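# Find and open the tool-cabinet drawers with broken interlocks

## Task

The cabinet has four drawers and an interlock that should stop the other three from opening while one is out. On some drawers that interlock part has fallen off, and this cannot be seen while they are closed. Work out which drawers are faulty. At the end each faulty drawer must stand open by at least a hand's width and every working drawer must be closed. This must hold without the robot holding anything in place.

## Robot and tools

Robot: two xArm6 arms, left_arm and right_arm, each with a two-finger parallel gripper. Each arm has six joints in this column order: waist, shoulder, elbow, forearm roll, wrist pitch, wrist roll. Each also has a gripper opening.

Frames: every pose in results uses one scene frame. Its origin is on the table top midway between the arms, +z is up, and +x points out over the table. left_arm sits on the +y side. Its base is at (-0.042, +0.271, 0) m and right_arm's base is at (+0.005, -0.279, 0) m, both turned slightly about z. The names left and right are labels only and do not match the sides of a camera image. The gripper's fingers point along its own +z and close along its y. The reported hand point lies between the closed finger pads, about 2 cm behind the tips. Printed hand positions can be a little wrong, more so at long reach.

execute_actions: the argument actions is a list that is empty or holds exactly one item.
- Empty list: no new command; the call just returns the current state.
- A move: {"rows": [[...]], "steps": n}, with n from 1 to 15 (15 if omitted). Each control step lasts 1/30 s. Each row is a single flat list of 14 numbers covering both arms, even when only one arm moves. The first 7 are left_arm's six joint targets and then its opening; the last 7 are the same for right_arm. Joint numbers are absolute target angles in radians, in the same form that Joint positions prints, not offsets. One row is used per step, and the final row repeats if there are fewer rows than steps (at most 15 rows).
- Opening: from -1 (closed) to +1 (fully open, about 0.084 m between the pads).
- A wait: {"steps": n} with no rows, n up to 300. It returns once that many steps have passed since the previous result, and your reply time counts toward them.
- pictures (true/false) chooses whether camera images come back. By default they do.

Joint ranges in radians: waist -6.283 to 6.283, shoulder -2.059 to 2.094, elbow -3.927 to 0.192, forearm roll -6.283 to 6.283, wrist pitch -1.693 to 3.142, wrist roll -6.283 to 6.283. A target more than 0.010 rad beyond a range end, and further out than the joint's last reading, gets the whole call refused, and nothing is sent. A target past the true end is clipped to it, and the result then reports "joint sent to its limit"; that report may refer to an earlier move.

Motion limits: joint targets move no faster than 3.14 rad/s, and all joints of an arm arrive together. Each step's target stays within 0.623 rad of the measured angle. Targets that would move the hand more than 70 mm from where it is now get scaled back. Far targets therefore take several calls. After a call the arms keep heading for the last row sent until they settle or are blocked.

Result lines: the state line gives each gripper's position (m), quaternion wxyz and velocities. Joint positions and Joint velocities list each arm's six joints (rad, rad/s), then the finger-pad gap in metres. grip_measured is the measured opening on the command scale. To hold something, keep commanding an opening clearly below grip_measured; a lower command squeezes harder, up to about 24 N per pad. Joint torques have an offset and noise and are not zero even in free air. "joint command not followed" means the clearance check changed some targets. HELD marks steps on which your row was not sent. MOTOR HOT warns from 65 °C; at 80 °C an OVER-TEMPERATURE FAULT brakes that arm until it cools. A TORQUE FAULT happens when contact torque reaches a joint's load limit. Load limits in N m: waist 47, shoulder 47, elbow 28.2, forearm roll 28.2, wrist pitch 18.8, wrist roll 18.8. On a torque fault the arm backs off, pauses 10 s and drops the rest of the call.

Cameras: cam_head_left, cam_head_right, cam_high, cam_low, cam_left_wrist and cam_right_wrist, each 896x504, with calibration given in OpenCV conventions. zoom_image takes camera and region [x0, y0, x1, y1] in pixels from the top-left corner, at most 504x504. It returns a sharper crop of that camera's latest image.

read_manual(section="licences") returns the URDF licence texts only. finished_scene(scene=n) ends the current scene permanently and grades it, so call it only once the drawers are in their final state.

Suggested approach: open one drawer and then try the others. If another drawer also slides out while one is open, the interlock is broken on at least one of them. Finish with the faulty drawers at least a hand's width open and the sound ones fully shut, with both grippers released.

Things to avoid: collisions or hard pressing between the two arms, slamming drawers, very hard pushes, knocking anything over, and holding loads for long enough that motors overheat.

Each tool is called after "Call:" by a JSON object that holds its "method" and its "body".

## Session

Call:
{"method": "execute_actions", "body": {"actions": []}}

Scene clock: 0.00 s of 6600.00 s.
left_arm: end_effector_position=(+0.2093, +0.2925, +0.3294) grip_measured=+1.00 end_effector_quat_wxyz=(+0.403, +0.320, +0.857, +0.037) end_effector_velocity=(+0.000, -0.000, +0.000) end_effector_angular_velocity=(-0.001, -0.000, -0.001) | right_arm: end_effector_position=(+0.0741, -0.4794, +0.2362) grip_measured=+1.00 end_effector_quat_wxyz=(-0.088, +0.941, -0.042, +0.325) end_effector_velocity=(+0.000, +0.000, -0.000) end_effector_angular_velocity=(+0.001, -0.001, +0.001)
Joint positions: left_arm=[ 0.546 -1.584 -0.201 -0.658  1.263 -1.753  0.084] | right_arm=[-1.991 -0.803 -0.423  0.559  1.637 -1.922  0.084]
Joint velocities: left_arm=[-0.     0.    -0.    -0.001  0.     0.     0.   ] | right_arm=[-0.    -0.     0.001  0.     0.001 -0.001  0.   ]
Joint torques (N m, as the arm reports them, + toward a larger angle): no reading
Motor temperatures (°C, as the motors report them): left_arm=[32 34 36 35 35 36] | right_arm=[35 35 32 32 41 32]

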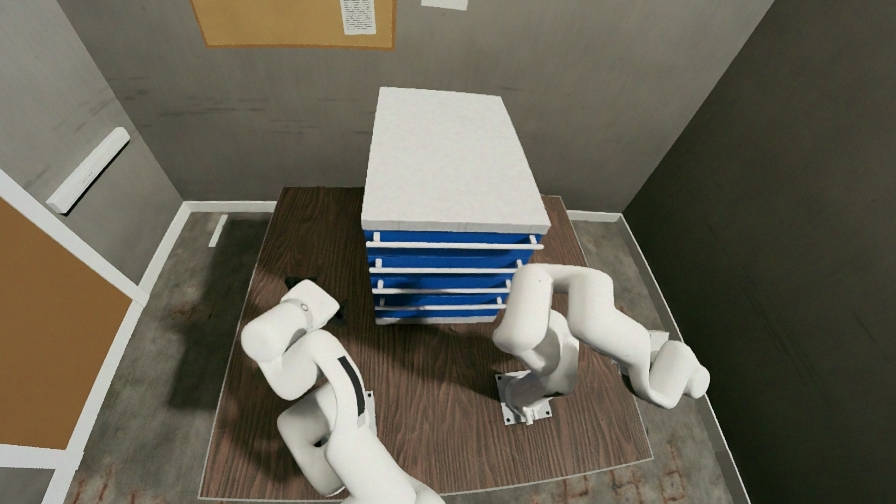

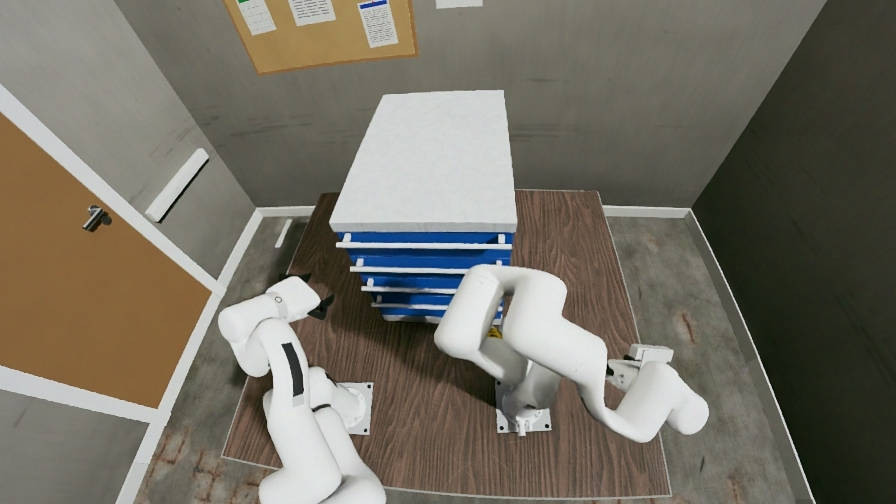

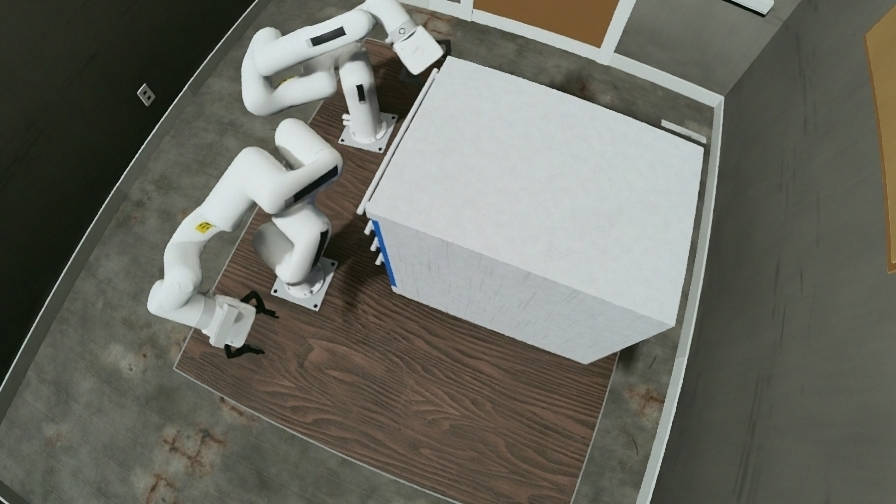

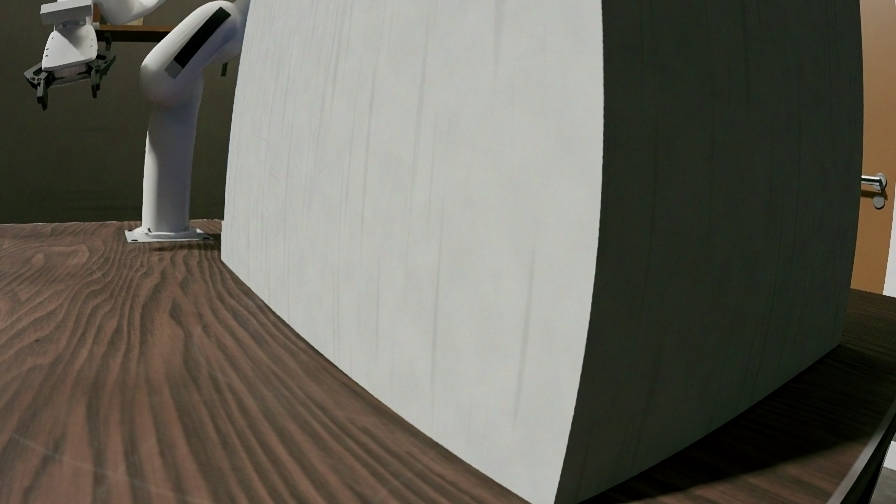

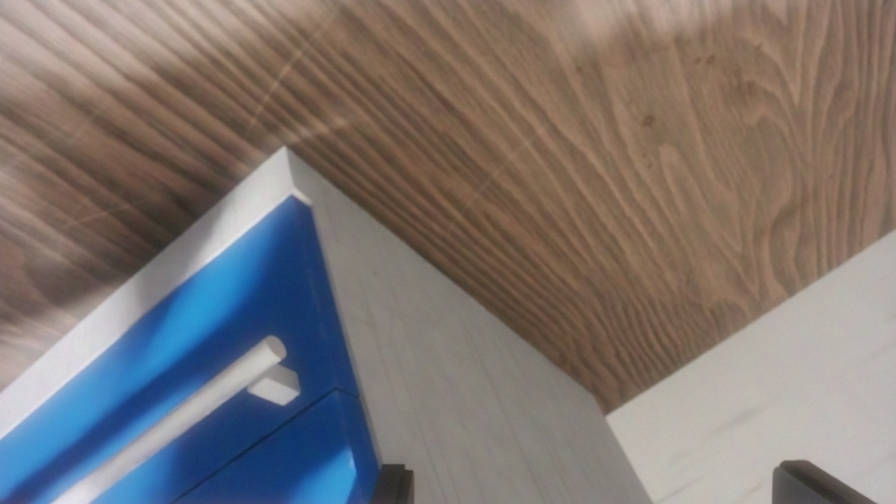

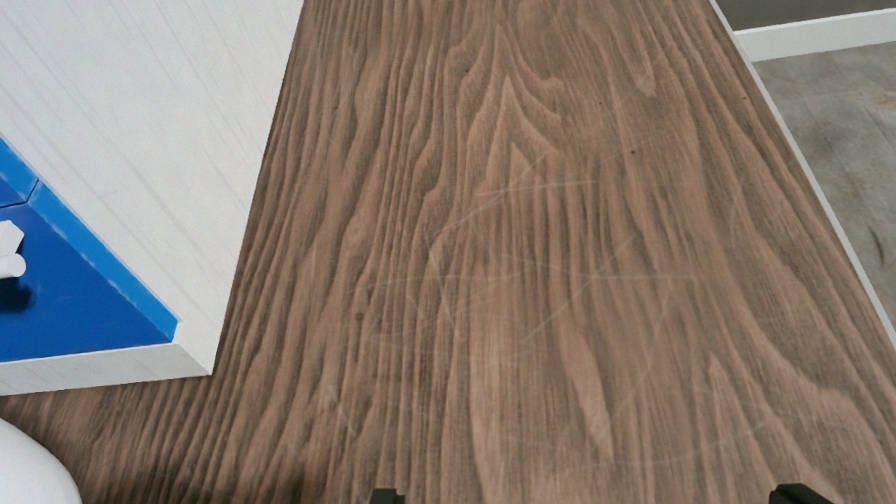

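Call:
{"method": "zoom_image", "body": {"camera": "cam_head_left", "region": [340, 200, 580, 335]}}

Call:
{"method": "zoom_image", "body": {"camera": "cam_head_right", "region": [310, 200, 550, 335]}}

Call:
{"method": "zoom_image", "body": {"camera": "cam_high", "region": [320, 40, 480, 300]}}

Region (340, 200, 580, 335) of cam_head_left's 896x504 image, scaled by 2.100, with more detail than that image has; it fills the top 284 rows of this view, and the rest is white.

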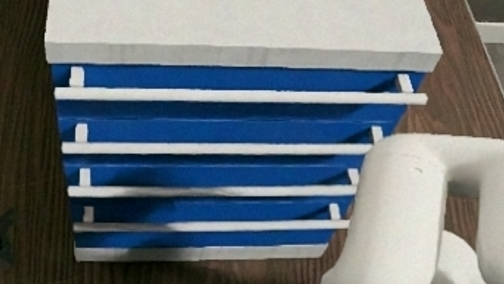

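Region (310, 200, 550, 335) of cam_head_right's 896x504 image, scaled by 2.100, with more detail than that image has; it fills the top 284 rows of this view, and the rest is white.

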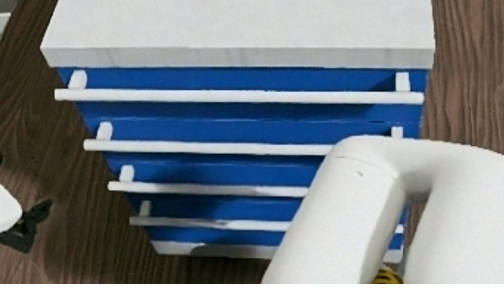

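Region (320, 40, 480, 300) of cam_high's 896x504 image, scaled by 1.938, with more detail than that image has; it fills the left 310 columns of this view, and the rest is white.

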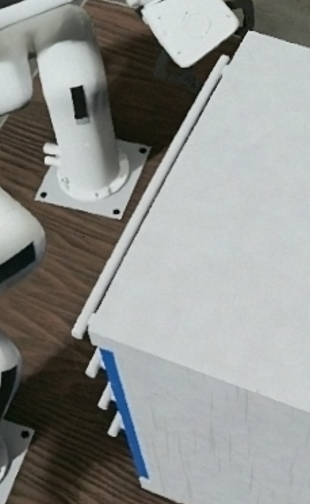

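Call:
{"method": "zoom_image", "body": {"camera": "cam_head_left", "region": [350, 210, 450, 330]}}

Call:
{"method": "zoom_image", "body": {"camera": "cam_high", "region": [340, 190, 420, 300]}}

Region (350, 210, 450, 330) of cam_head_left's 896x504 image, scaled by 4.200, with more detail than that image has.

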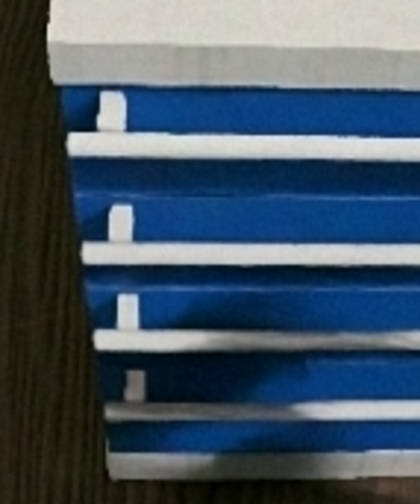

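Region (340, 190, 420, 300) of cam_high's 896x504 image, scaled by 4.582, with more detail than that image has; it fills the left 367 columns of this view, and the rest is white.

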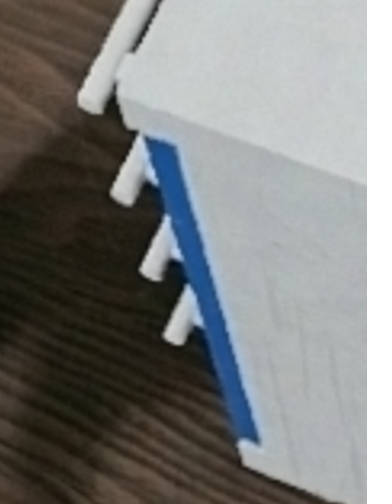

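Call:
{"method": "execute_actions", "body": {"actions": [{"rows": [[0.546,-0.897,-1.225,-3.1416,-1.074,-1.890,0.1,-1.991,-1.575,-0.490,3.1416,-1.105,-4.302,0.1]], "steps": 15}], "pictures": false}}

Call:
{"method": "execute_actions", "body": {"actions": [{"steps": 30}], "pictures": false}}

Scene clock: 118.60 s of 6600.00 s.
left_arm: end_effector_position=(+0.2614, +0.3356, +0.5378) grip_measured=+0.09 end_effector_quat_wxyz=(+0.608, +0.174, +0.772, +0.059) end_effector_velocity=(+0.033, +0.118, +0.476) end_effector_angular_velocity=(-0.418, -1.055, +0.451) | right_arm: end_effector_position=(+0.0763, -0.5818, +0.4212) grip_measured=+0.09 end_effector_quat_wxyz=(+0.408, +0.858, +0.112, +0.293) end_effector_velocity=(-0.041, -0.071, +0.478) end_effector_angular_velocity=(-2.157, +0.099, -0.250)
Joint positions: left_arm=[ 0.546 -1.278 -0.55  -1.007  0.914 -1.815  0.048] | right_arm=[-1.991 -1.187 -0.459  0.978  1.218 -2.341  0.048]
Joint velocities: left_arm=[ 0.001  0.501 -0.76  -0.759 -0.756 -0.098 -0.001] | right_arm=[-0.    -0.684 -0.056  0.986 -0.983 -0.983 -0.   ]
Joint torques (N m, as the arm reports them, + toward a larger angle): left_arm=[ -0.97   3.59 -21.5   -0.5   -1.06  -0.48] | right_arm=[ -2.13   2.57 -16.25   1.22  -1.35  -0.1 ]
Motor temperatures (°C, as the motors report them): left_arm=[32 34 41 35 35 36] | right_arm=[35 35 40 32 41 32]
Steps of this call (steps 1 to 90: nothing new was sent; then 115.10 s passed at rest; steps 91 to 105: all 15 steps of this action). Readings (joint positions):
91: left_arm=[0.546 -1.584 -0.201 -0.658 1.262 -1.754] | right_arm=[-1.991 -0.804 -0.423 0.560 1.636 -1.923]
92: left_arm=[0.546 -1.576 -0.208 -0.667 1.253 -1.756] | right_arm=[-1.991 -0.811 -0.422 0.569 1.627 -1.933]
94: left_arm=[0.546 -1.522 -0.260 -0.720 1.200 -1.767] | right_arm=[-1.991 -0.869 -0.425 0.629 1.567 -1.993]
98: left_arm=[0.546 -1.417 -0.371 -0.828 1.092 -1.788] | right_arm=[-1.991 -1.002 -0.444 0.759 1.438 -2.122]
105: the state above

Scene clock: 119.60 s of 6600.00 s.
left_arm: end_effector_position=(+0.1197, +0.5452, +0.7154) grip_measured=+0.09 end_effector_quat_wxyz=(+0.771, -0.554, +0.299, -0.100) end_effector_velocity=(-0.039, +0.009, -0.460) end_effector_angular_velocity=(-2.251, -0.347, +0.174) | right_arm: end_effector_position=(-0.1595, -0.4676, +0.5599) grip_measured=+0.09 end_effector_quat_wxyz=(+0.792, +0.556, -0.232, -0.101) end_effector_velocity=(-0.054, +0.048, -0.449) end_effector_angular_velocity=(+1.149, -0.891, -0.617)
Joint positions: left_arm=[ 0.546 -0.924 -1.176 -2.348 -0.427 -1.885  0.048] | right_arm=[-1.991 -1.553 -0.487  2.441 -0.245 -3.803  0.048]
Joint velocities: left_arm=[-0.001  0.088 -0.159 -1.634 -1.628 -0.018 -0.   ] | right_arm=[ 0.    -0.069 -0.004  1.601 -1.598 -1.544 -0.   ]
Joint torques (N m, as the arm reports them, + toward a larger angle): left_arm=[ -1.11   1.94 -17.11   1.74   2.6   -0.58] | right_arm=[ -1.9    7.5  -13.72  -0.2    2.2   -0.02]
Motor temperatures (°C, as the motors report them): left_arm=[32 34 41 35 35 36] | right_arm=[35 35 39 32 41 32]
Steps of this call (steps 1 to 30: the robot went on to your last target). Readings (joint positions):
1: left_arm=[0.546 -1.261 -0.575 -1.032 0.888 -1.819] | right_arm=[-1.991 -1.210 -0.461 1.011 1.185 -2.374]
2: left_arm=[0.546 -1.246 -0.601 -1.058 0.863 -1.822] | right_arm=[-1.991 -1.231 -0.462 1.045 1.151 -2.408]
4: left_arm=[0.546 -1.216 -0.652 -1.109 0.812 -1.827] | right_arm=[-1.991 -1.272 -0.466 1.115 1.081 -2.478]
8: left_arm=[0.546 -1.161 -0.752 -1.218 0.702 -1.838] | right_arm=[-1.991 -1.344 -0.472 1.266 0.931 -2.629]
30: the state above

Call:
{"method": "execute_actions", "body": {"actions": [{"steps": 25}], "pictures": false}}

Scene clock: 120.43 s of 6600.00 s.
left_arm: end_effector_position=(+0.1522, +0.4156, +0.5404) grip_measured=+0.09 end_effector_quat_wxyz=(-0.406, +0.826, -0.261, +0.292) end_effector_velocity=(+0.001, -0.002, -0.001) end_effector_angular_velocity=(-0.009, +0.001, -0.005) | right_arm: end_effector_position=(-0.0461, -0.4121, +0.3437) grip_measured=+0.09 end_effector_quat_wxyz=(+0.462, +0.822, -0.334, +0.011) end_effector_velocity=(+0.003, +0.001, -0.002) end_effector_angular_velocity=(+0.007, -0.007, +0.008)
Joint positions: left_arm=[ 0.546 -0.897 -1.225 -3.141 -1.073 -1.89   0.048] | right_arm=[-1.991 -1.575 -0.49   3.14  -1.104 -4.301  0.048]
Joint velocities: left_arm=[-0.001  0.002  0.001 -0.008 -0.004  0.     0.   ] | right_arm=[-0.    -0.     0.001  0.01  -0.009 -0.005 -0.   ]
Joint torques (N m, as the arm reports them, + toward a larger angle): left_arm=[ -1.33   3.9  -15.29   0.32   1.37  -0.36] | right_arm=[ -1.77   8.77 -11.96   0.48   0.4   -0.39]
Motor temperatures (°C, as the motors report them): left_arm=[32 34 41 35 35 36] | right_arm=[35 35 39 32 41 32]
Steps of this call (steps 1 to 25: the robot went on to your last target). Readings (joint positions):
1: left_arm=[0.546 -0.921 -1.181 -2.402 -0.481 -1.885] | right_arm=[-1.991 -1.555 -0.488 2.494 -0.298 -3.853]
2: left_arm=[0.546 -0.919 -1.185 -2.454 -0.533 -1.886] | right_arm=[-1.991 -1.557 -0.488 2.546 -0.350 -3.897]
4: left_arm=[0.546 -0.915 -1.192 -2.557 -0.630 -1.886] | right_arm=[-1.991 -1.560 -0.488 2.646 -0.451 -3.970]
8: left_arm=[0.546 -0.908 -1.204 -2.769 -0.795 -1.888] | right_arm=[-1.991 -1.565 -0.488 2.811 -0.653 -4.080]
25: the state above

Call:
{"method": "execute_actions", "body": {"actions": [{"rows": [[-0.678,-0.897,-1.225,-3.1416,-1.074,-1.890,0.1,0.589,-1.575,-0.490,3.1416,-1.105,-4.302,0.1]], "steps": 15}], "pictures": false}}

Call:
{"method": "execute_actions", "body": {"actions": [{"steps": 30}], "pictures": false}}

Call:
{"method": "execute_actions", "body": {"actions": [{"rows": [[-0.678,-0.897,-1.225,-3.1416,-1.074,-1.890,0.1,0.589,-1.523,-0.144,3.1416,-0.707,-4.302,0.1]], "steps": 15}], "pictures": false}}

Call:
{"method": "execute_actions", "body": {"actions": [{"steps": 15}]}}

Scene clock: 122.93 s of 6600.00 s.
left_arm: end_effector_position=(+0.1980, +0.2386, +0.5403) grip_measured=+0.09 end_effector_quat_wxyz=(-0.265, +0.667, -0.553, +0.424) end_effector_velocity=(-0.059, -0.442, +0.001) end_effector_angular_velocity=(-0.000, -0.003, -1.841) | right_arm: end_effector_position=(+0.1037, -0.3809, +0.3436) grip_measured=+0.09 end_effector_quat_wxyz=(+0.384, +0.873, +0.159, +0.257) end_effector_velocity=(+0.298, +0.290, -0.001) end_effector_angular_velocity=(+0.003, +0.003, +2.921)
Joint positions: left_arm=[-0.227 -0.897 -1.225 -3.142 -1.074 -1.89   0.048] | right_arm=[-0.86  -1.575 -0.49   3.142 -1.105 -4.302  0.048]
Joint velocities: left_arm=[-1.841 -0.001  0.     0.     0.003  0.    -0.   ] | right_arm=[ 2.921  0.001  0.002 -0.    -0.001  0.     0.   ]
Joint torques (N m, as the arm reports them, + toward a larger angle): left_arm=[ -0.94   3.91 -15.39   0.08   1.44  -0.24] | right_arm=[ -1.75   9.43 -11.55   0.82   0.47  -0.28]
Motor temperatures (°C, as the motors report them): left_arm=[32 34 41 35 35 36] | right_arm=[35 35 39 32 41 32]
Steps of this call (steps 1 to 30: the robot went on to your last target; steps 31 to 60: nothing new was sent; steps 61 to 75: all 15 steps of this action). Readings (joint positions):
61: left_arm=[0.545 -0.897 -1.225 -3.142 -1.074 -1.890] | right_arm=[-1.990 -1.575 -0.490 3.142 -1.105 -4.302]
62: left_arm=[0.538 -0.897 -1.225 -3.141 -1.074 -1.890] | right_arm=[-1.983 -1.575 -0.490 3.142 -1.105 -4.302]
64: left_arm=[0.468 -0.897 -1.225 -3.141 -1.074 -1.890] | right_arm=[-1.913 -1.575 -0.490 3.141 -1.105 -4.302]
68: left_arm=[0.204 -0.897 -1.225 -3.142 -1.074 -1.890] | right_arm=[-1.555 -1.575 -0.491 3.142 -1.105 -4.302]
75: the state above

Scene clock: 123.93 s of 6600.00 s.
left_arm: end_effector_position=(+0.1600, +0.1371, +0.5403) grip_measured=+0.09 end_effector_quat_wxyz=(+0.164, -0.526, +0.688, -0.473) end_effector_velocity=(+0.000, -0.000, +0.001) end_effector_angular_velocity=(-0.001, -0.002, -0.001) | right_arm: end_effector_position=(+0.1181, -0.1927, +0.3435) grip_measured=+0.09 end_effector_quat_wxyz=(+0.117, +0.549, +0.697, +0.447) end_effector_velocity=(-0.000, +0.001, +0.001) end_effector_angular_velocity=(+0.002, -0.002, +0.007)
Joint positions: left_arm=[-0.678 -0.897 -1.225 -3.142 -1.074 -1.89   0.048] | right_arm=[ 0.588 -1.575 -0.49   3.142 -1.105 -4.302  0.048]
Joint velocities: left_arm=[-0.001  0.001 -0.001 -0.     0.001  0.    -0.   ] | right_arm=[ 0.008 -0.    -0.001  0.     0.001  0.     0.   ]
Joint torques (N m, as the arm reports them, + toward a larger angle): left_arm=[ -1.05   3.68 -15.34  -0.01   1.42  -0.37] | right_arm=[ -1.91   8.56 -11.93   0.74   0.44  -0.23]
Motor temperatures (°C, as the motors report them): left_arm=[32 34 41 35 35 36] | right_arm=[35 35 39 32 41 32]
Steps of this call (steps 1 to 30: the robot went on to your last target). Readings (joint positions):
1: left_arm=[-0.288 -0.897 -1.225 -3.142 -1.074 -1.890] | right_arm=[-0.763 -1.575 -0.490 3.142 -1.105 -4.302]
2: left_arm=[-0.350 -0.897 -1.225 -3.142 -1.074 -1.890] | right_arm=[-0.665 -1.575 -0.490 3.142 -1.105 -4.302]
4: left_arm=[-0.472 -0.897 -1.225 -3.142 -1.074 -1.890] | right_arm=[-0.470 -1.575 -0.490 3.142 -1.105 -4.302]
8: left_arm=[-0.646 -0.897 -1.225 -3.142 -1.074 -1.890] | right_arm=[-0.079 -1.575 -0.490 3.142 -1.105 -4.302]
30: the state above

Scene clock: 124.43 s of 6600.00 s.
left_arm: end_effector_position=(+0.1600, +0.1371, +0.5403) grip_measured=+0.09 end_effector_quat_wxyz=(+0.164, -0.526, +0.688, -0.473) end_effector_velocity=(+0.000, +0.000, -0.000) end_effector_angular_velocity=(+0.001, +0.001, +0.000) | right_arm: end_effector_position=(+0.1747, -0.1496, +0.2389) grip_measured=+0.09 end_effector_quat_wxyz=(+0.117, +0.548, +0.697, +0.446) end_effector_velocity=(+0.011, +0.008, +0.001) end_effector_angular_velocity=(+0.032, -0.042, +0.001)
Joint positions: left_arm=[-0.678 -0.897 -1.225 -3.142 -1.074 -1.89   0.048] | right_arm=[ 0.589 -1.524 -0.148  3.142 -0.713 -4.302  0.048]
Joint velocities: left_arm=[ 0.     0.001 -0.     0.    -0.001 -0.    -0.   ] | right_arm=[ 0.001  0.     0.024  0.     0.078 -0.     0.   ]
Joint torques (N m, as the arm reports them, + toward a larger angle): left_arm=[ -1.08   3.97 -15.29   0.07   1.44  -0.26] | right_arm=[ -2.2    5.54 -15.14   0.57   0.57  -0.17]
Motor temperatures (°C, as the motors report them): left_arm=[32 34 40 35 35 36] | right_arm=[35 35 39 32 41 32]
Steps of this call (steps 1 to 15: all 15 steps of this action). Readings (joint positions):
1: left_arm=[-0.678 -0.897 -1.225 -3.142 -1.074 -1.890] | right_arm=[0.588 -1.575 -0.490 3.142 -1.104 -4.302]
2: left_arm=[-0.678 -0.897 -1.225 -3.142 -1.074 -1.890] | right_arm=[0.588 -1.574 -0.484 3.142 -1.095 -4.302]
4: left_arm=[-0.678 -0.897 -1.225 -3.142 -1.074 -1.890] | right_arm=[0.588 -1.567 -0.428 3.142 -1.026 -4.302]
8: left_arm=[-0.678 -0.897 -1.225 -3.142 -1.074 -1.890] | right_arm=[0.589 -1.541 -0.267 3.142 -0.851 -4.302]
15: the state above

Scene clock: 124.93 s of 6600.00 s.
left_arm: end_effector_position=(+0.1600, +0.1371, +0.5403) grip_measured=+0.09 end_effector_quat_wxyz=(+0.164, -0.526, +0.688, -0.473) end_effector_velocity=(+0.000, +0.000, +0.000) end_effector_angular_velocity=(+0.000, -0.000, +0.000) | right_arm: end_effector_position=(+0.1753, -0.1492, +0.2377) grip_measured=+0.09 end_effector_quat_wxyz=(+0.117, +0.548, +0.697, +0.447) end_effector_velocity=(+0.000, +0.000, +0.000) end_effector_angular_velocity=(+0.001, +0.000, -0.000)
Joint positions: left_arm=[-0.678 -0.897 -1.225 -3.142 -1.074 -1.89   0.048] | right_arm=[ 0.589 -1.523 -0.144  3.142 -0.707 -4.302  0.048]
Joint velocities: left_arm=[ 0.     0.001 -0.002  0.    -0.001 -0.     0.   ] | right_arm=[ 0.  0. -0.  0.  0.  0. -0.]
Joint torques (N m, as the arm reports them, + toward a larger angle): left_arm=[ -0.82   3.75 -15.31   0.     1.33  -0.41] | right_arm=[ -1.61   5.78 -15.07   0.62   0.51  -0.25]
Motor temperatures (°C, as the motors report them): left_arm=[32 34 40 35 35 36] | right_arm=[35 35 39 32 41 32]
Steps of this call (steps 1 to 15: the robot went on to your last target). Readings (joint positions):
1: left_arm=[-0.678 -0.897 -1.225 -3.142 -1.074 -1.890] | right_arm=[0.589 -1.524 -0.148 3.142 -0.711 -4.302]
2: left_arm=[-0.678 -0.897 -1.225 -3.142 -1.074 -1.890] | right_arm=[0.589 -1.524 -0.147 3.142 -0.709 -4.302]
4: left_arm=[-0.678 -0.897 -1.225 -3.142 -1.074 -1.890] | right_arm=[0.589 -1.523 -0.146 3.142 -0.708 -4.302]
8: left_arm=[-0.678 -0.897 -1.225 -3.142 -1.074 -1.890] | right_arm=[0.589 -1.523 -0.145 3.142 -0.707 -4.302]
15: the state above
All arms were judged still, so your last target was given up. Only a new action makes them travel on or press farther. Fingers that are still opening or closing keep moving.
camera_calibration (this result's frames):
cam_left_wrist: T_world_to_cam=[[-0.564529, -0.00307828, -0.825408, 0.567842], [0.383528, 0.88451, -0.265608, 0.0227488], [0.730899, -0.46651, -0.498151, 0.348013], [0, 0, 0, 1]] pos_world=[0.0574764, 0.143978, 0.648107]
cam_right_wrist: T_world_to_cam=[[0.648239, 0.00129963, 0.761436, -0.262707], [0.380572, -0.866688, -0.322516, -0.0536131], [0.659508, 0.498848, -0.562316, 0.225207], [0, 0, 0, 1]] pos_world=[0.0421745, -0.158469, 0.309381]

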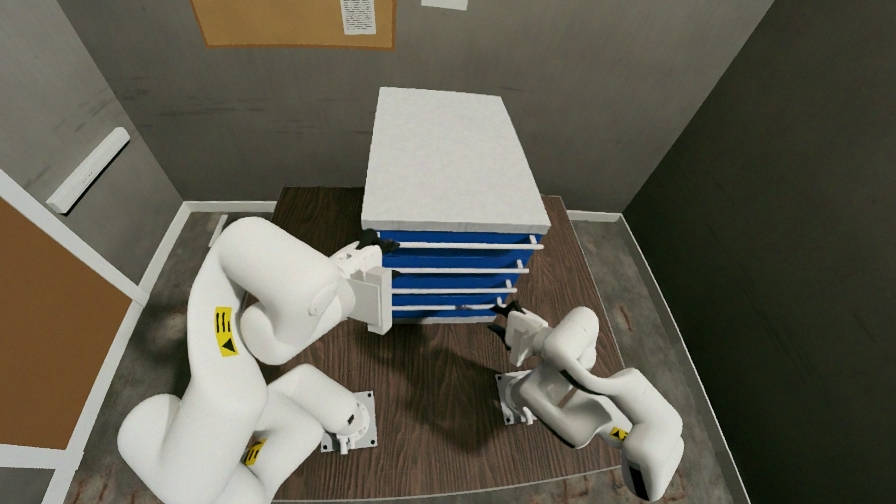

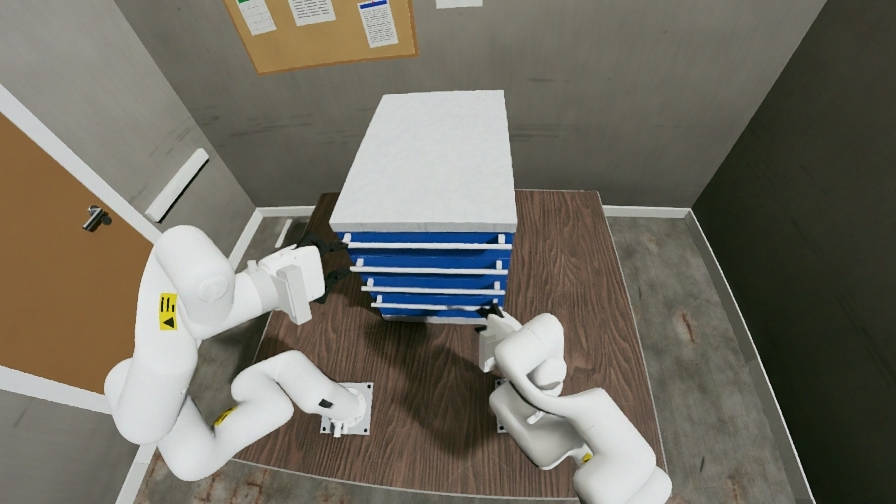

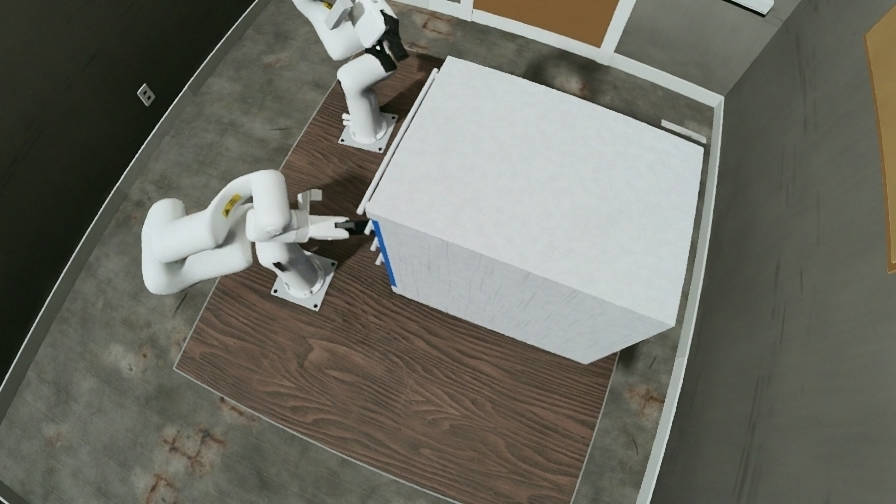

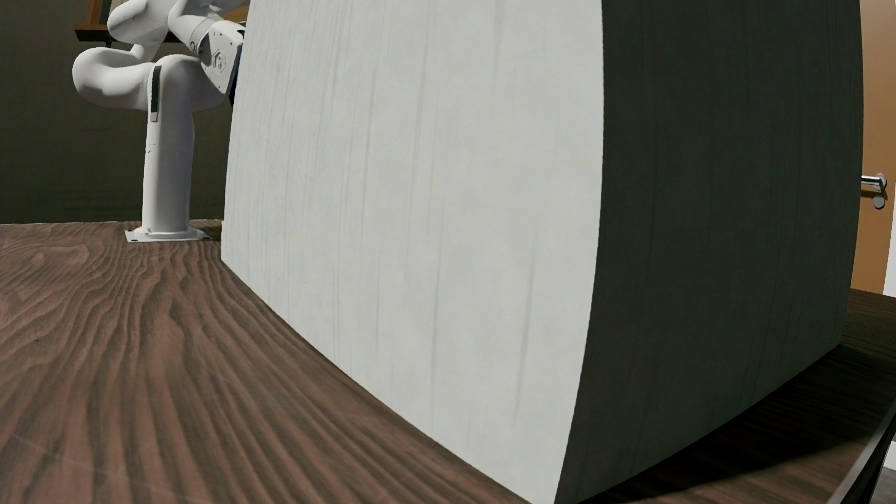

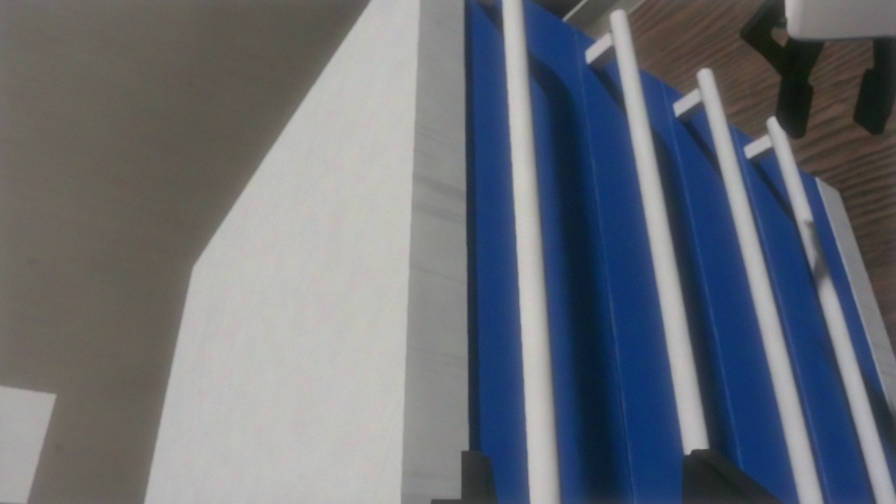

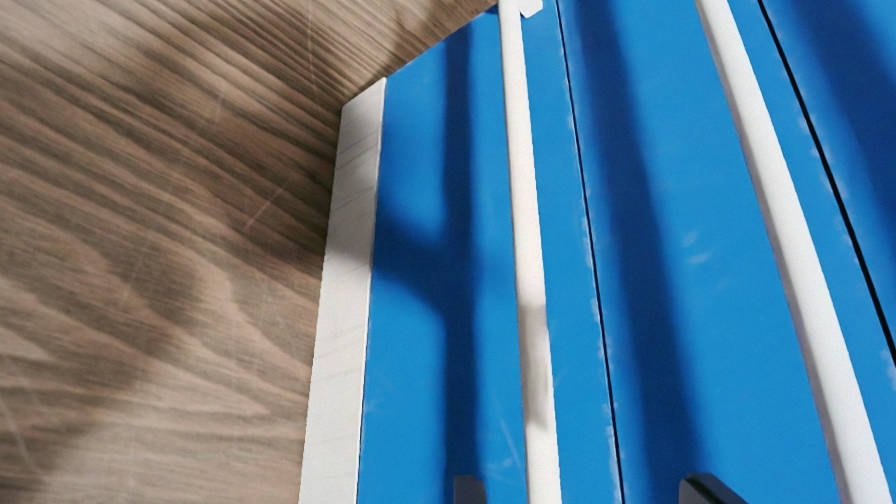

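Call:
{"method": "execute_actions", "body": {"actions": [{"rows": [[-0.678,-0.798,-1.081,-3.1416,-0.8315,-1.890,0.1,0.589,-1.160,-0.119,3.1416,-0.319,-4.302,0.1]], "steps": 15}], "pictures": false}}

Call:
{"method": "execute_actions", "body": {"actions": [{"steps": 12}]}}

Scene clock: 135.93 s of 6600.00 s.
left_arm: end_effector_position=(+0.2214, +0.0965, +0.4913) grip_measured=+0.09 end_effector_quat_wxyz=(+0.164, -0.526, +0.687, -0.473) end_effector_velocity=(+0.002, -0.002, -0.003) end_effector_angular_velocity=(-0.000, -0.001, -0.001) | right_arm: end_effector_position=(+0.2208, -0.1144, +0.1965) grip_measured=+0.09 end_effector_quat_wxyz=(+0.116, +0.549, +0.699, +0.444) end_effector_velocity=(+0.002, +0.001, +0.001) end_effector_angular_velocity=(+0.007, -0.007, -0.001)
Joint positions: left_arm=[-0.678 -0.799 -1.083 -3.142 -0.833 -1.89   0.048] | right_arm=[ 0.589 -1.161 -0.115  3.142 -0.323 -4.302  0.048]
Joint velocities: left_arm=[-0.001  0.002  0.008  0.     0.011 -0.    -0.   ] | right_arm=[-0.     0.001 -0.     0.     0.01   0.001 -0.   ]
Joint torques (N m, as the arm reports them, + toward a larger angle): left_arm=[ -0.86  -0.91 -18.31   0.12   1.48  -0.27] | right_arm=[ -3.69   0.87 -21.65  -0.13   3.22  -0.17]
Motor temperatures (°C, as the motors report them): left_arm=[32 34 40 35 35 36] | right_arm=[35 35 39 32 41 32]
Steps of this call (steps 1 to 90: nothing new was sent; then 7.50 s passed at rest; steps 91 to 105: all 15 steps of this action). Readings (joint positions):
91: left_arm=[-0.678 -0.897 -1.225 -3.142 -1.073 -1.890] | right_arm=[0.589 -1.523 -0.144 3.142 -0.706 -4.302]
92: left_arm=[-0.678 -0.895 -1.221 -3.142 -1.064 -1.890] | right_arm=[0.589 -1.515 -0.144 3.142 -0.697 -4.302]
94: left_arm=[-0.678 -0.872 -1.186 -3.142 -0.999 -1.890] | right_arm=[0.589 -1.451 -0.141 3.142 -0.625 -4.302]
98: left_arm=[-0.678 -0.807 -1.096 -3.142 -0.866 -1.890] | right_arm=[0.589 -1.215 -0.122 3.142 -0.383 -4.302]
105: the state above

Scene clock: 136.33 s of 6600.00 s.
left_arm: end_effector_position=(+0.2218, +0.0962, +0.4903) grip_measured=+0.09 end_effector_quat_wxyz=(+0.164, -0.526, +0.688, -0.473) end_effector_velocity=(+0.000, -0.000, -0.001) end_effector_angular_velocity=(+0.001, +0.002, +0.000) | right_arm: end_effector_position=(+0.2213, -0.1141, +0.1971) grip_measured=+0.08 end_effector_quat_wxyz=(+0.116, +0.549, +0.698, +0.445) end_effector_velocity=(+0.001, +0.001, +0.001) end_effector_angular_velocity=(+0.002, -0.002, -0.000)
Joint positions: left_arm=[-0.678 -0.798 -1.081 -3.142 -0.832 -1.89   0.048] | right_arm=[ 0.589 -1.16  -0.116  3.142 -0.321 -4.302  0.048]
Joint velocities: left_arm=[ 0.     0.001  0.002  0.     0.     0.    -0.   ] | right_arm=[-0.     0.001 -0.003 -0.     0.002  0.001 -0.   ]
Joint torques (N m, as the arm reports them, + toward a larger angle): left_arm=[ -0.92  -1.12 -18.5    0.03   1.39  -0.24] | right_arm=[ -3.89  -0.75 -26.31  -0.41   5.61  -0.28]
Motor temperatures (°C, as the motors report them): left_arm=[32 34 40 35 35 36] | right_arm=[35 35 39 32 41 32]
Steps of this call (steps 1 to 12: the robot went on to your last target). Readings (joint positions):
1: left_arm=[-0.678 -0.799 -1.083 -3.142 -0.832 -1.890] | right_arm=[0.589 -1.161 -0.115 3.142 -0.323 -4.302]
2: left_arm=[-0.678 -0.799 -1.082 -3.142 -0.832 -1.890] | right_arm=[0.589 -1.161 -0.115 3.142 -0.323 -4.302]
4: left_arm=[-0.678 -0.799 -1.082 -3.142 -0.832 -1.890] | right_arm=[0.589 -1.161 -0.115 3.142 -0.322 -4.302]
8: left_arm=[-0.678 -0.798 -1.081 -3.142 -0.832 -1.890] | right_arm=[0.589 -1.160 -0.116 3.142 -0.321 -4.302]
12: the state above
camera_calibration (this result's frames):
cam_left_wrist: T_world_to_cam=[[-0.564721, -0.00295423, -0.825277, 0.561288], [0.383463, 0.884552, -0.265563, 0.021886], [0.730784, -0.466432, -0.498392, 0.258951], [0, 0, 0, 1]] pos_world=[0.119342, 0.103082, 0.598089]
cam_right_wrist: T_world_to_cam=[[0.651568, 0.00351467, 0.758582, -0.261628], [0.379289, -0.86753, -0.321763, -0.0537677], [0.656962, 0.497372, -0.566588, 0.15571], [0, 0, 0, 1]] pos_world=[0.088566, -0.123171, 0.269389]

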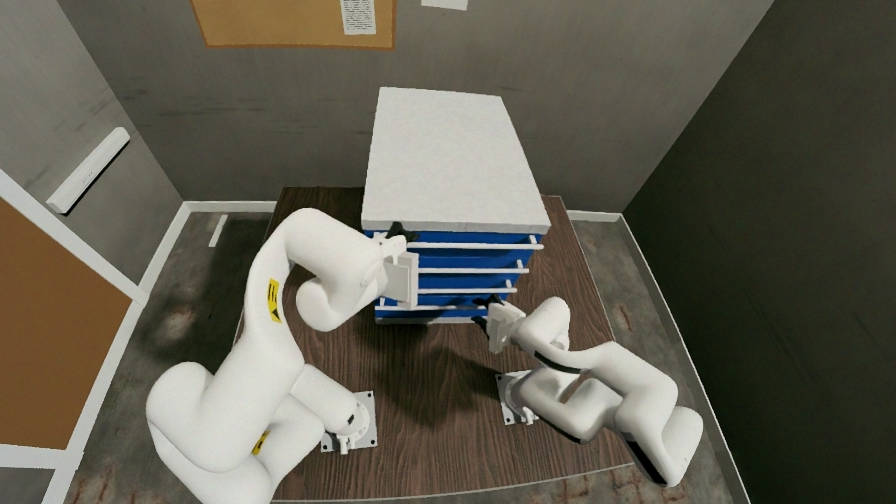

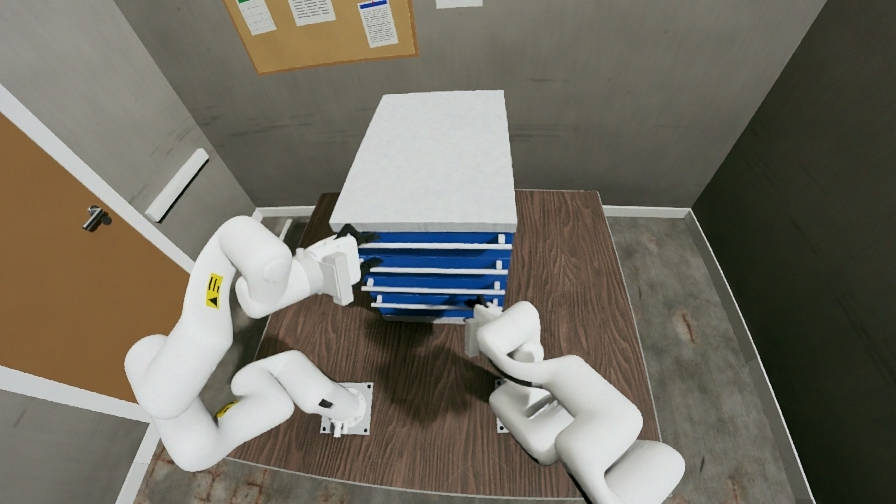

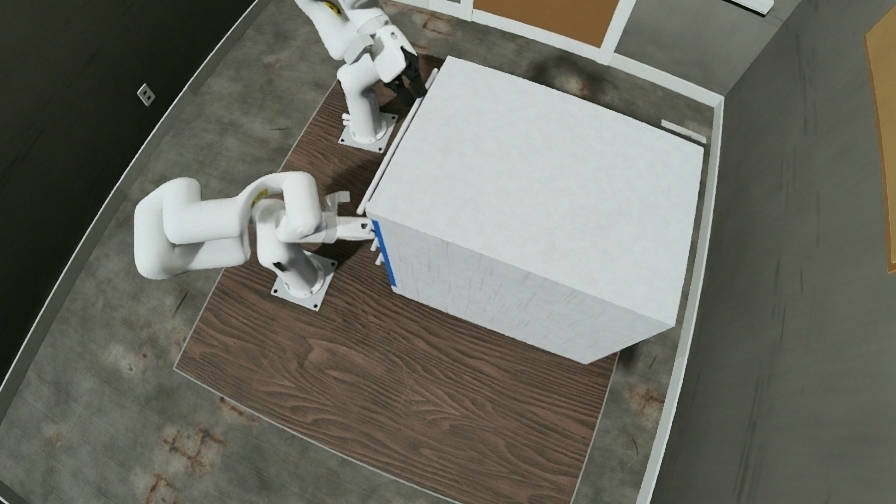

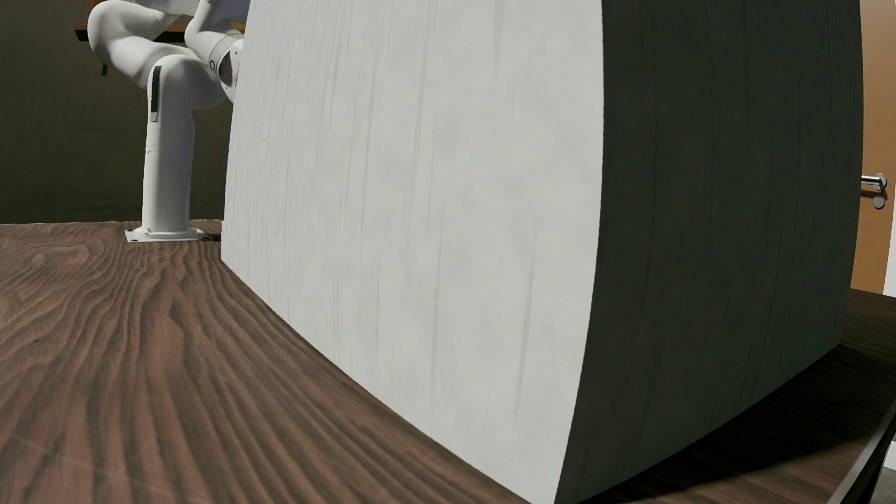

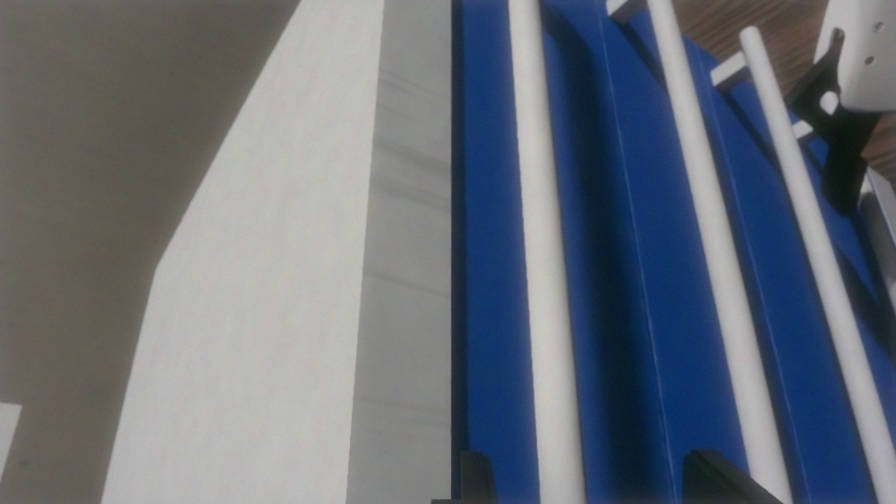

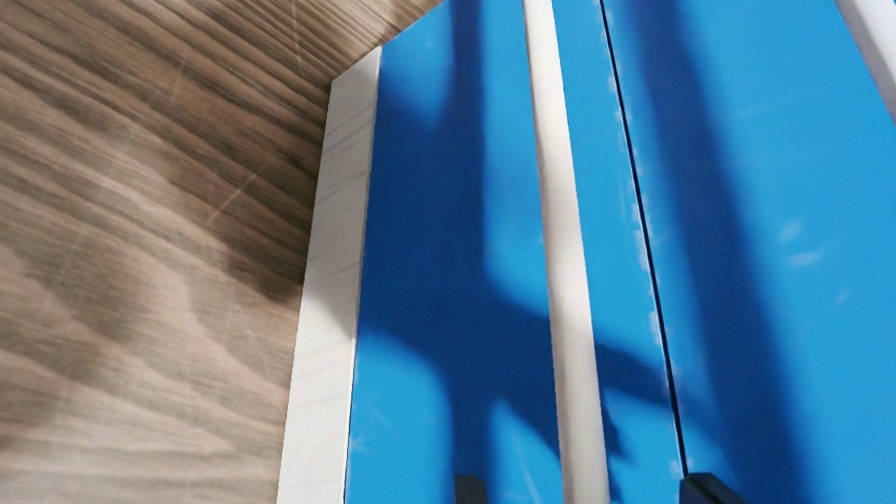

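Call:
{"method": "execute_actions", "body": {"actions": [{"rows": [[-0.678,-0.798,-1.081,-3.1416,-0.8315,-1.890,0.1,0.589,-1.40,-0.135,3.1416,-0.575,-4.302,0.1]], "steps": 15}], "pictures": false}}

Scene clock: 138.00 s of 6600.00 s.
left_arm: end_effector_position=(+0.2219, +0.0962, +0.4902) grip_measured=+0.09 end_effector_quat_wxyz=(+0.164, -0.526, +0.688, -0.473) end_effector_velocity=(-0.000, +0.000, +0.001) end_effector_angular_velocity=(-0.000, -0.000, +0.000) | right_arm: end_effector_position=(+0.1932, -0.1358, +0.2272) grip_measured=+0.09 end_effector_quat_wxyz=(+0.117, +0.548, +0.697, +0.447) end_effector_velocity=(-0.004, -0.002, -0.006) end_effector_angular_velocity=(-0.011, +0.019, +0.002)
Joint positions: left_arm=[-0.678 -0.798 -1.081 -3.142 -0.832 -1.89   0.048] | right_arm=[ 0.589 -1.399 -0.136  3.141 -0.573 -4.302  0.048]
Joint velocities: left_arm=[-0.    -0.001 -0.001  0.    -0.002 -0.     0.   ] | right_arm=[ 0.001 -0.001  0.008  0.003 -0.014 -0.     0.   ]
Joint torques (N m, as the arm reports them, + toward a larger angle): left_arm=[ -0.96  -0.98 -18.51   0.21   1.31  -0.34] | right_arm=[ -2.36   4.43 -15.8    0.76   0.61  -0.35]
Motor temperatures (°C, as the motors report them): left_arm=[32 34 40 35 35 36] | right_arm=[35 35 40 32 41 32]
Steps of this call (steps 1 to 15: the robot went on to your last target; steps 16 to 35: nothing new was sent; steps 36 to 50: all 15 steps of this action). Readings (joint positions):
36: left_arm=[-0.678 -0.798 -1.081 -3.142 -0.832 -1.890] | right_arm=[0.589 -1.160 -0.117 3.142 -0.321 -4.302]
37: left_arm=[-0.678 -0.798 -1.081 -3.142 -0.831 -1.890] | right_arm=[0.589 -1.167 -0.117 3.141 -0.330 -4.302]
39: left_arm=[-0.678 -0.798 -1.081 -3.142 -0.831 -1.890] | right_arm=[0.588 -1.232 -0.129 3.140 -0.395 -4.302]
43: left_arm=[-0.678 -0.798 -1.081 -3.142 -0.831 -1.890] | right_arm=[0.588 -1.385 -0.144 3.140 -0.546 -4.302]
50: the state above


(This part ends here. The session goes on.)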